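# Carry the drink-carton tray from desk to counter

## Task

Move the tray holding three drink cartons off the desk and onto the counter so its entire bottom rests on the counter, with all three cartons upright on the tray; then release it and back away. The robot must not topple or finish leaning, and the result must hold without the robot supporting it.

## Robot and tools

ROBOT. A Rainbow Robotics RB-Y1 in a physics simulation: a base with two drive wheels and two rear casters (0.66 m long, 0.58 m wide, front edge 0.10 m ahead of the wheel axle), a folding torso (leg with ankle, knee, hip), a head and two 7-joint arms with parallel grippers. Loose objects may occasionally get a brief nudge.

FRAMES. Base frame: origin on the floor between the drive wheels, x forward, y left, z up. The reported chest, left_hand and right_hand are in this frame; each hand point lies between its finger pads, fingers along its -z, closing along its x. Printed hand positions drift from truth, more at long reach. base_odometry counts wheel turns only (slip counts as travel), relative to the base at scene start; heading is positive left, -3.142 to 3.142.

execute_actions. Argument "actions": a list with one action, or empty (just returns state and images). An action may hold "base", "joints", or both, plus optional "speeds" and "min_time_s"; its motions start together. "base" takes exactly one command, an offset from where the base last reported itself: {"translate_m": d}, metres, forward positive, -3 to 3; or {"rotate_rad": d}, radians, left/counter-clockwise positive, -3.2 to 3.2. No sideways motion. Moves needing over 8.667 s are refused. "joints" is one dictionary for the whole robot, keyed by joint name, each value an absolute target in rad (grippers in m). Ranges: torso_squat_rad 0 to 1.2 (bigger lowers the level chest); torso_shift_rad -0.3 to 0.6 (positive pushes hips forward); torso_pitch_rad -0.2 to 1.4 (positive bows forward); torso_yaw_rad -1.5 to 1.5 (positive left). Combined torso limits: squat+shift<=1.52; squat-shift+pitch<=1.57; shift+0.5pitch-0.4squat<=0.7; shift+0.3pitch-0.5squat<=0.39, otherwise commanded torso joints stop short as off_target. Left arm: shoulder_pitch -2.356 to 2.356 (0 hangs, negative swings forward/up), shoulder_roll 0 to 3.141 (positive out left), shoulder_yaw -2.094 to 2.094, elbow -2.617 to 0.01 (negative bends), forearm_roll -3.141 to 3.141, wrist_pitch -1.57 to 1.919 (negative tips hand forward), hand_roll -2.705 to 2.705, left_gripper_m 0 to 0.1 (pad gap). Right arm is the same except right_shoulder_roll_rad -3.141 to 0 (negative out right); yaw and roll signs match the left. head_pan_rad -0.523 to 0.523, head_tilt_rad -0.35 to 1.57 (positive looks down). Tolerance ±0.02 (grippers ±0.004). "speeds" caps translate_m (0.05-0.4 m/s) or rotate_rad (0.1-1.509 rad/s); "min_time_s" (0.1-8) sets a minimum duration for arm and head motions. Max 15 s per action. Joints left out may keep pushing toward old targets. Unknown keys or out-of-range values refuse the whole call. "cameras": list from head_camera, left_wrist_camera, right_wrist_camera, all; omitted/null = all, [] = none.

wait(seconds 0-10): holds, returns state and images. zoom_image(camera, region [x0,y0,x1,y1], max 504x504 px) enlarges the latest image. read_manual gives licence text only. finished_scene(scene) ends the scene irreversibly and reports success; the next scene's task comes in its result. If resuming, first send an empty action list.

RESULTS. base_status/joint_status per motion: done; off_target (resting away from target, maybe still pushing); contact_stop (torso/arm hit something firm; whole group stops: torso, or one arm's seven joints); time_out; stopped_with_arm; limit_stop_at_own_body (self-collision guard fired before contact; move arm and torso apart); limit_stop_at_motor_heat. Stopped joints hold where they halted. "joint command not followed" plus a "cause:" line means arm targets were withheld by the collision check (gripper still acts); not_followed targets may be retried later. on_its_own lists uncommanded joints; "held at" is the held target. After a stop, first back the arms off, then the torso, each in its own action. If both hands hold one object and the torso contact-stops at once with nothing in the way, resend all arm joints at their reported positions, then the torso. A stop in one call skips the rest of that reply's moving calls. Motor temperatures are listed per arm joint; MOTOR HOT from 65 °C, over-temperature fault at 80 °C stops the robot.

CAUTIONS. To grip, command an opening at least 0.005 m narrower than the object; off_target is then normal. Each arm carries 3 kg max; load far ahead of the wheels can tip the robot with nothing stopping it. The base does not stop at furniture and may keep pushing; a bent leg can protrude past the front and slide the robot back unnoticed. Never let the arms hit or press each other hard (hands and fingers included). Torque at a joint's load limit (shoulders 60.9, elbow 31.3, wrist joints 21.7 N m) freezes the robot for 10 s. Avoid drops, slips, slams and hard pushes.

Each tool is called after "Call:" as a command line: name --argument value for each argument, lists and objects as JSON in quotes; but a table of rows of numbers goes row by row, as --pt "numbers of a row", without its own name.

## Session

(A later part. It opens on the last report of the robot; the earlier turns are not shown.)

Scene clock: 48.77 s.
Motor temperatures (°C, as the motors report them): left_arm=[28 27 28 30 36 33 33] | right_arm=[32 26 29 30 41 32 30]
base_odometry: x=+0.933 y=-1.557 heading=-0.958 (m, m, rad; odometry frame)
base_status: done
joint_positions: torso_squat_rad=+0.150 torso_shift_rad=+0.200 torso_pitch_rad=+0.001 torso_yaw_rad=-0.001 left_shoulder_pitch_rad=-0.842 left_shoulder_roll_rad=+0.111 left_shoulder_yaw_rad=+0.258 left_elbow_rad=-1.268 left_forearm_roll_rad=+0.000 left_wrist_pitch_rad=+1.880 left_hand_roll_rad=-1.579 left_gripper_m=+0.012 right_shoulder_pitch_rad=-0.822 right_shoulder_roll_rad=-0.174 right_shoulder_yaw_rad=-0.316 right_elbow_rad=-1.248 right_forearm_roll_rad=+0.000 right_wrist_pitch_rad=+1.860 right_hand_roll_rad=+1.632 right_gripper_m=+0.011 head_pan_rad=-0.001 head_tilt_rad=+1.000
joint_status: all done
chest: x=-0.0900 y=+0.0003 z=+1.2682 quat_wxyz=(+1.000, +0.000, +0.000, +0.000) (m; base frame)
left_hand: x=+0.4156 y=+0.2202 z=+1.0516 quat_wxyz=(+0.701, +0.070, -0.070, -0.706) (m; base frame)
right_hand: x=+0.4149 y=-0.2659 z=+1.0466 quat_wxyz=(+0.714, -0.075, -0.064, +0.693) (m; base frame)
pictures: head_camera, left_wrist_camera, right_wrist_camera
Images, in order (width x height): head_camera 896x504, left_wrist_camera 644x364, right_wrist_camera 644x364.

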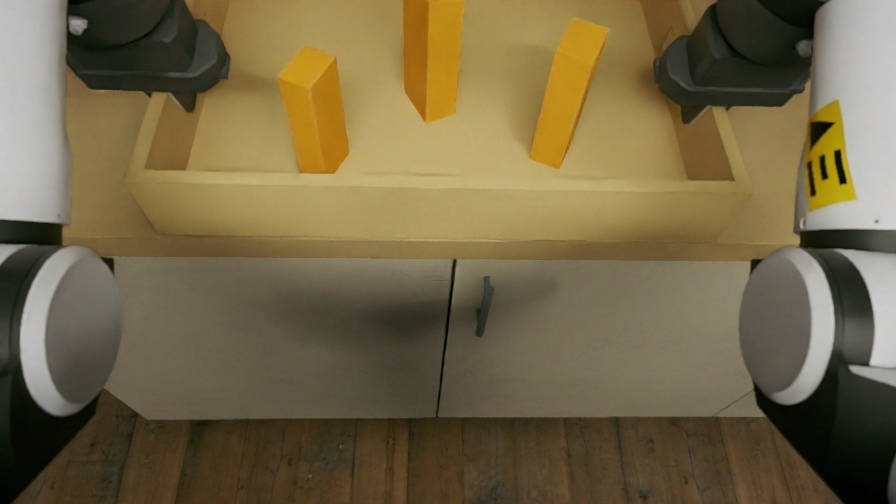

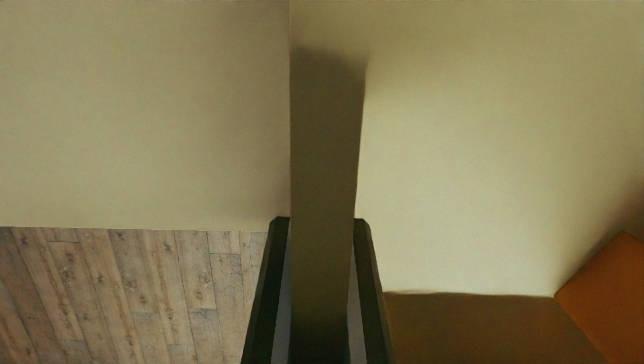

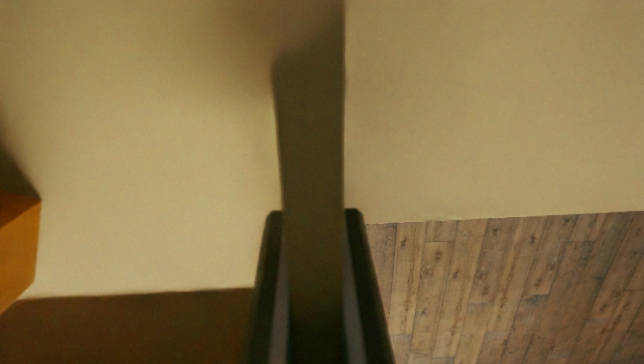

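Call:
execute_actions --actions '[{"base": {"translate_m": 0.14}, "speeds":{"translate_m":0.15}, "joints":{"torso_squat_rad":0.41}}]'

Scene clock: 50.90 s.
Motor temperatures (°C, as the motors report them): left_arm=[28 27 28 30 36 33 33] | right_arm=[32 26 29 30 41 32 30]
base_odometry: x=+1.014 y=-1.672 heading=-0.957 (m, m, rad; odometry frame)
base_status: done
joint_positions: torso_squat_rad=+0.410 torso_shift_rad=+0.200 torso_pitch_rad=+0.001 torso_yaw_rad=-0.001 left_shoulder_pitch_rad=-0.841 left_shoulder_roll_rad=+0.111 left_shoulder_yaw_rad=+0.258 left_elbow_rad=-1.268 left_forearm_roll_rad=+0.000 left_wrist_pitch_rad=+1.880 left_hand_roll_rad=-1.579 left_gripper_m=+0.012 right_shoulder_pitch_rad=-0.822 right_shoulder_roll_rad=-0.174 right_shoulder_yaw_rad=-0.316 right_elbow_rad=-1.248 right_forearm_roll_rad=+0.000 right_wrist_pitch_rad=+1.860 right_hand_roll_rad=+1.632 right_gripper_m=+0.011 head_pan_rad=-0.001 head_tilt_rad=+1.000
joint_status: all done
chest: x=-0.1001 y=+0.0003 z=+1.2191 quat_wxyz=(+1.000, +0.000, +0.000, +0.000) (m; base frame)
left_hand: x=+0.4055 y=+0.2202 z=+1.0025 quat_wxyz=(+0.701, +0.070, -0.070, -0.706) (m; base frame)
right_hand: x=+0.4049 y=-0.2660 z=+0.9975 quat_wxyz=(+0.714, -0.075, -0.064, +0.693) (m; base frame)
pictures: head_camera, left_wrist_camera, right_wrist_camera
Images, in order (width x height): head_camera 896x504, left_wrist_camera 644x364, right_wrist_camera 644x364.

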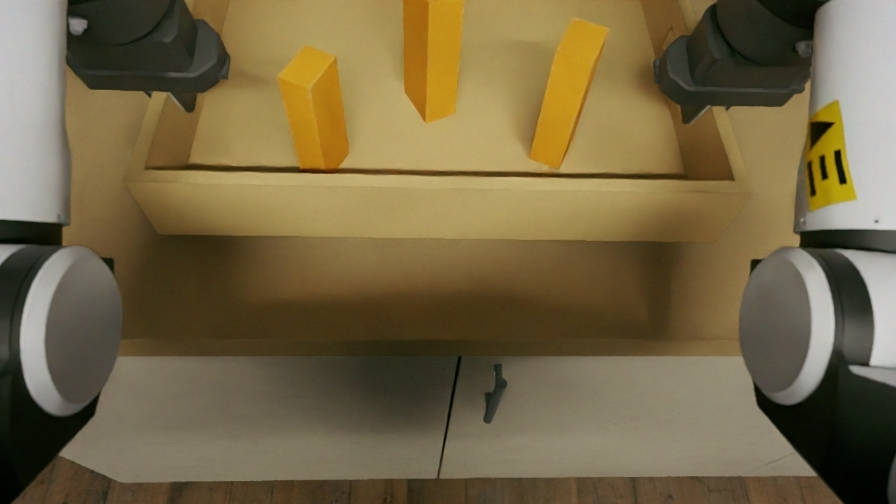

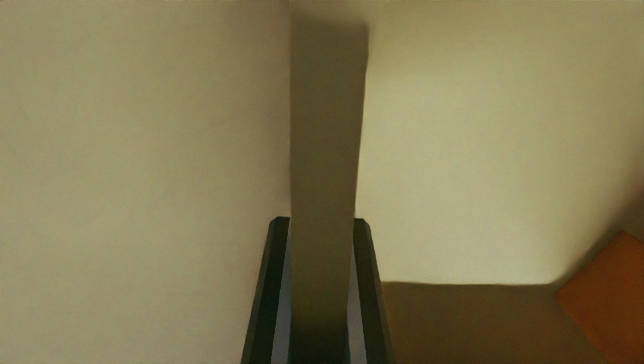

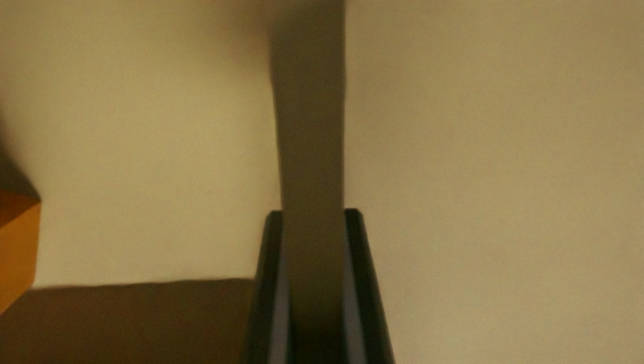

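Call:
execute_actions --actions '[{"joints":{"torso_squat_rad":0.5}}]' --cameras '["head_camera"]'

Scene clock: 52.23 s.
Motor temperatures (°C, as the motors report them): left_arm=[28 27 28 30 36 33 33] | right_arm=[32 26 29 30 41 32 30]
base_odometry: x=+1.014 y=-1.672 heading=-0.957 (m, m, rad; odometry frame)
base_status: not commanded
joint_positions: torso_squat_rad=+0.500 torso_shift_rad=+0.200 torso_pitch_rad=+0.000 torso_yaw_rad=-0.001 left_shoulder_pitch_rad=-0.842 left_shoulder_roll_rad=+0.112 left_shoulder_yaw_rad=+0.258 left_elbow_rad=-1.269 left_forearm_roll_rad=+0.000 left_wrist_pitch_rad=+1.880 left_hand_roll_rad=-1.579 left_gripper_m=+0.012 right_shoulder_pitch_rad=-0.823 right_shoulder_roll_rad=-0.174 right_shoulder_yaw_rad=-0.316 right_elbow_rad=-1.249 right_forearm_roll_rad=+0.000 right_wrist_pitch_rad=+1.860 right_hand_roll_rad=+1.632 right_gripper_m=+0.011 head_pan_rad=-0.001 head_tilt_rad=+1.000
joint_status: all done
chest: x=-0.1060 y=+0.0002 z=+1.1920 quat_wxyz=(+1.000, +0.000, +0.000, +0.000) (m; base frame)
left_hand: x=+0.4002 y=+0.2201 z=+0.9764 quat_wxyz=(+0.701, +0.071, -0.071, -0.706) (m; base frame)
right_hand: x=+0.3996 y=-0.2660 z=+0.9715 quat_wxyz=(+0.714, -0.076, -0.065, +0.693) (m; base frame)
pictures: head_camera
Images, in order (width x height): head_camera 896x504.

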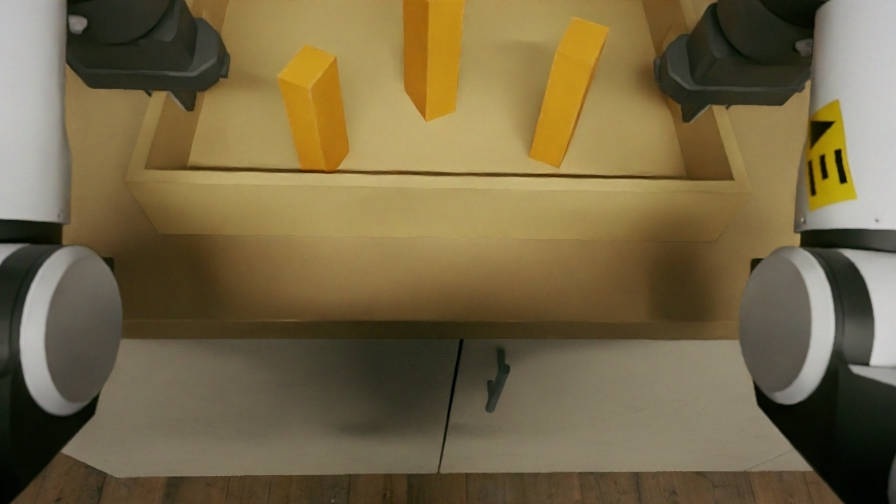

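Call:
execute_actions --actions '[{"joints":{"torso_squat_rad":0.505}}]' --cameras '[]'

Call:
execute_actions --actions '[{"joints":{"left_gripper_m":0.06,"right_gripper_m":0.06}}]' --cameras '["head_camera"]'

Call:
execute_actions --actions '[{"joints":{"torso_squat_rad":0.1,"head_tilt_rad":0.85}}]'

Scene clock: 52.93 s.
Motor temperatures (°C, as the motors report them): left_arm=[28 27 28 30 36 33 33] | right_arm=[32 26 29 30 41 32 30]
base_odometry: x=+1.014 y=-1.672 heading=-0.957 (m, m, rad; odometry frame)
base_status: not commanded
joint_positions: torso_squat_rad=+0.505 torso_shift_rad=+0.200 torso_pitch_rad=-0.001 torso_yaw_rad=-0.001 left_shoulder_pitch_rad=-0.844 left_shoulder_roll_rad=+0.112 left_shoulder_yaw_rad=+0.258 left_elbow_rad=-1.269 left_forearm_roll_rad=+0.000 left_wrist_pitch_rad=+1.880 left_hand_roll_rad=-1.579 left_gripper_m=+0.012 right_shoulder_pitch_rad=-0.824 right_shoulder_roll_rad=-0.175 right_shoulder_yaw_rad=-0.316 right_elbow_rad=-1.250 right_forearm_roll_rad=+0.000 right_wrist_pitch_rad=+1.860 right_hand_roll_rad=+1.632 right_gripper_m=+0.011 head_pan_rad=-0.001 head_tilt_rad=+1.000
joint_status: all done
chest: x=-0.1067 y=+0.0002 z=+1.1904 quat_wxyz=(+1.000, +0.000, +0.000, +0.000) (m; base frame)
left_hand: x=+0.4002 y=+0.2201 z=+0.9760 quat_wxyz=(+0.701, +0.072, -0.071, -0.706) (m; base frame)
right_hand: x=+0.3996 y=-0.2660 z=+0.9711 quat_wxyz=(+0.714, -0.077, -0.066, +0.693) (m; base frame)
pictures: none
No camera images: the call's "cameras" was empty. Leave "cameras" out to get every camera's image.

Scene clock: 54.00 s.
Motor temperatures (°C, as the motors report them): left_arm=[28 27 28 30 36 33 33] | right_arm=[32 26 29 30 41 32 30]
base_odometry: x=+1.014 y=-1.672 heading=-0.957 (m, m, rad; odometry frame)
base_status: not commanded
joint_positions: torso_squat_rad=+0.505 torso_shift_rad=+0.200 torso_pitch_rad=+0.000 torso_yaw_rad=-0.001 left_shoulder_pitch_rad=-0.843 left_shoulder_roll_rad=+0.112 left_shoulder_yaw_rad=+0.258 left_elbow_rad=-1.269 left_forearm_roll_rad=+0.000 left_wrist_pitch_rad=+1.880 left_hand_roll_rad=-1.579 left_gripper_m=+0.060 right_shoulder_pitch_rad=-0.824 right_shoulder_roll_rad=-0.174 right_shoulder_yaw_rad=-0.316 right_elbow_rad=-1.249 right_forearm_roll_rad=+0.000 right_wrist_pitch_rad=+1.860 right_hand_roll_rad=+1.632 right_gripper_m=+0.060 head_pan_rad=-0.001 head_tilt_rad=+1.000
joint_status: all done
chest: x=-0.1064 y=+0.0002 z=+1.1903 quat_wxyz=(+1.000, +0.000, +0.000, +0.000) (m; base frame)
left_hand: x=+0.4000 y=+0.2201 z=+0.9752 quat_wxyz=(+0.701, +0.071, -0.071, -0.706) (m; base frame)
right_hand: x=+0.3995 y=-0.2660 z=+0.9703 quat_wxyz=(+0.714, -0.076, -0.065, +0.693) (m; base frame)
pictures: head_camera
Images, in order (width x height): head_camera 896x504.

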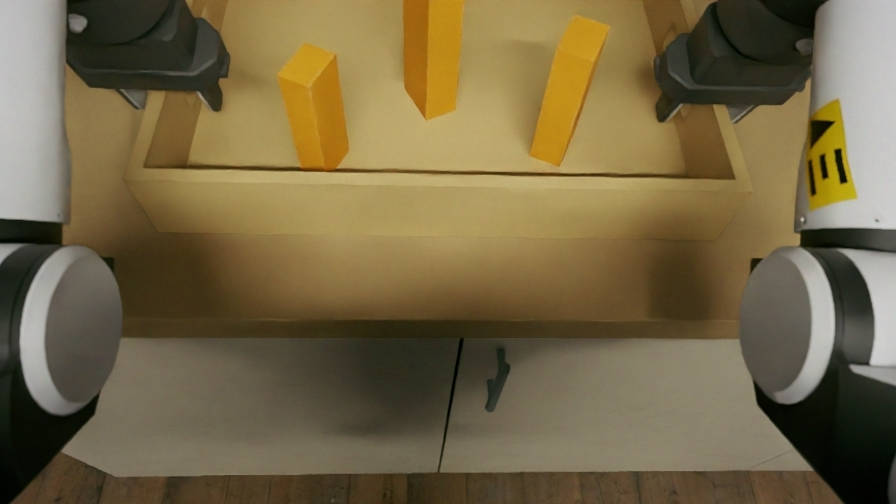

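Scene clock: 56.13 s.
Motor temperatures (°C, as the motors report them): left_arm=[28 27 28 30 36 33 33] | right_arm=[32 26 29 30 41 32 30]
base_odometry: x=+1.014 y=-1.672 heading=-0.957 (m, m, rad; odometry frame)
base_status: not commanded
joint_positions: torso_squat_rad=+0.100 torso_shift_rad=+0.200 torso_pitch_rad=+0.000 torso_yaw_rad=-0.001 left_shoulder_pitch_rad=-0.843 left_shoulder_roll_rad=+0.112 left_shoulder_yaw_rad=+0.258 left_elbow_rad=-1.269 left_forearm_roll_rad=+0.000 left_wrist_pitch_rad=+1.880 left_hand_roll_rad=-1.579 left_gripper_m=+0.060 right_shoulder_pitch_rad=-0.824 right_shoulder_roll_rad=-0.174 right_shoulder_yaw_rad=-0.316 right_elbow_rad=-1.249 right_forearm_roll_rad=+0.000 right_wrist_pitch_rad=+1.860 right_hand_roll_rad=+1.632 right_gripper_m=+0.060 head_pan_rad=-0.001 head_tilt_rad=+0.850
joint_status: all done
chest: x=-0.0896 y=+0.0003 z=+1.2725 quat_wxyz=(+1.000, +0.000, +0.000, +0.000) (m; base frame)
left_hand: x=+0.4167 y=+0.2202 z=+1.0571 quat_wxyz=(+0.701, +0.071, -0.071, -0.706) (m; base frame)
right_hand: x=+0.4162 y=-0.2659 z=+1.0523 quat_wxyz=(+0.714, -0.076, -0.065, +0.693) (m; base frame)
pictures: head_camera, left_wrist_camera, right_wrist_camera
Images, in order (width x height): head_camera 896x504, left_wrist_camera 644x364, right_wrist_camera 644x364.

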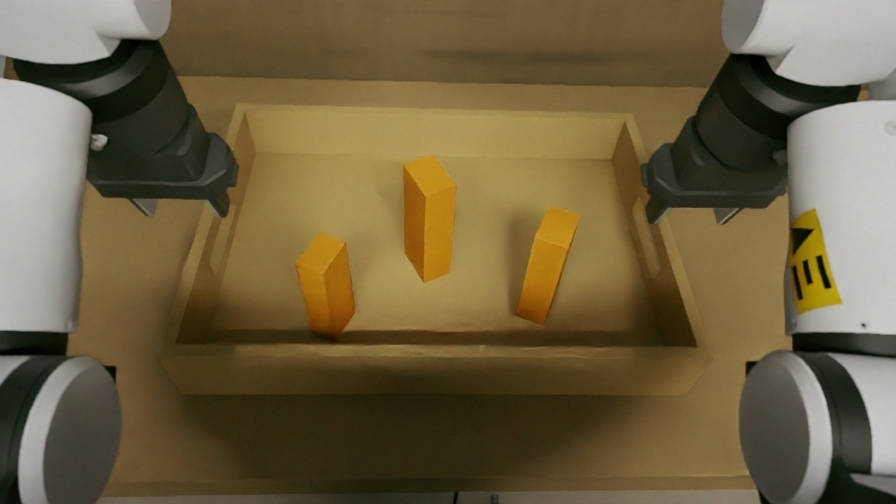

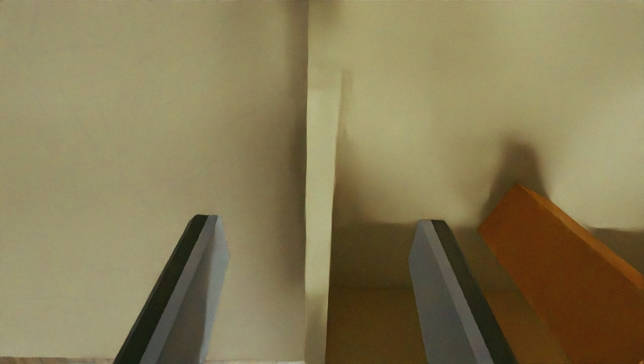

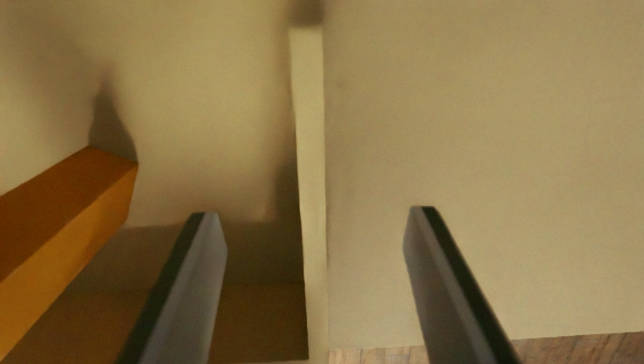

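Call:
execute_actions --actions '[{"base":{"translate_m":-0.7},"joints":{"torso_shift_rad":0.0,"head_tilt_rad":0.5}}]' --cameras '["head_camera"]'

Scene clock: 59.70 s.
Motor temperatures (°C, as the motors report them): left_arm=[28 27 28 30 36 33 33] | right_arm=[32 26 29 30 41 32 30]
base_odometry: x=+0.611 y=-1.100 heading=-0.956 (m, m, rad; odometry frame)
base_status: done
joint_positions: torso_squat_rad=+0.100 torso_shift_rad=+0.000 torso_pitch_rad=+0.000 torso_yaw_rad=-0.001 left_shoulder_pitch_rad=-0.843 left_shoulder_roll_rad=+0.112 left_shoulder_yaw_rad=+0.258 left_elbow_rad=-1.269 left_forearm_roll_rad=+0.000 left_wrist_pitch_rad=+1.880 left_hand_roll_rad=-1.579 left_gripper_m=+0.060 right_shoulder_pitch_rad=-0.823 right_shoulder_roll_rad=-0.174 right_shoulder_yaw_rad=-0.316 right_elbow_rad=-1.249 right_forearm_roll_rad=+0.000 right_wrist_pitch_rad=+1.860 right_hand_roll_rad=+1.632 right_gripper_m=+0.060 head_pan_rad=-0.001 head_tilt_rad=+0.500
joint_status: all done
chest: x=-0.2281 y=+0.0003 z=+1.2864 quat_wxyz=(+1.000, +0.000, +0.000, +0.000) (m; base frame)
left_hand: x=+0.2782 y=+0.2202 z=+1.0711 quat_wxyz=(+0.701, +0.071, -0.071, -0.706) (m; base frame)
right_hand: x=+0.2777 y=-0.2659 z=+1.0662 quat_wxyz=(+0.714, -0.076, -0.065, +0.693) (m; base frame)
pictures: head_camera
Images, in order (width x height): head_camera 896x504.

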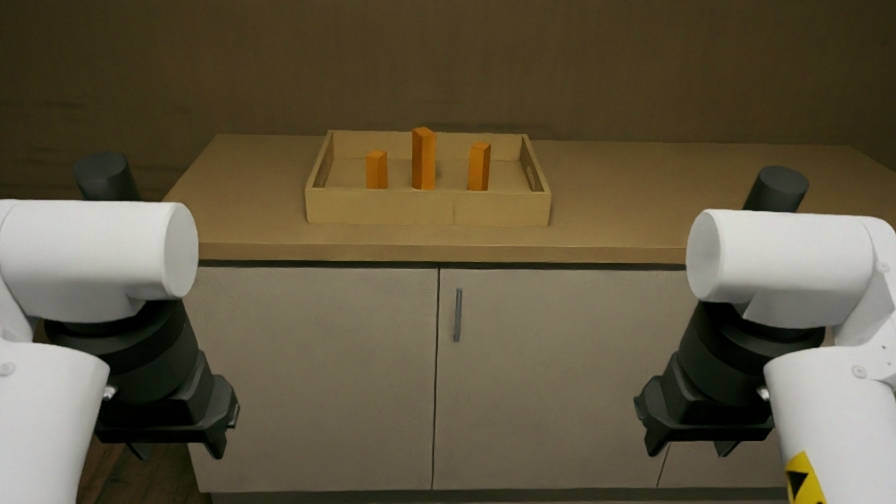

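Call:
finished_scene --scene 2

The scene is finished: the task was done.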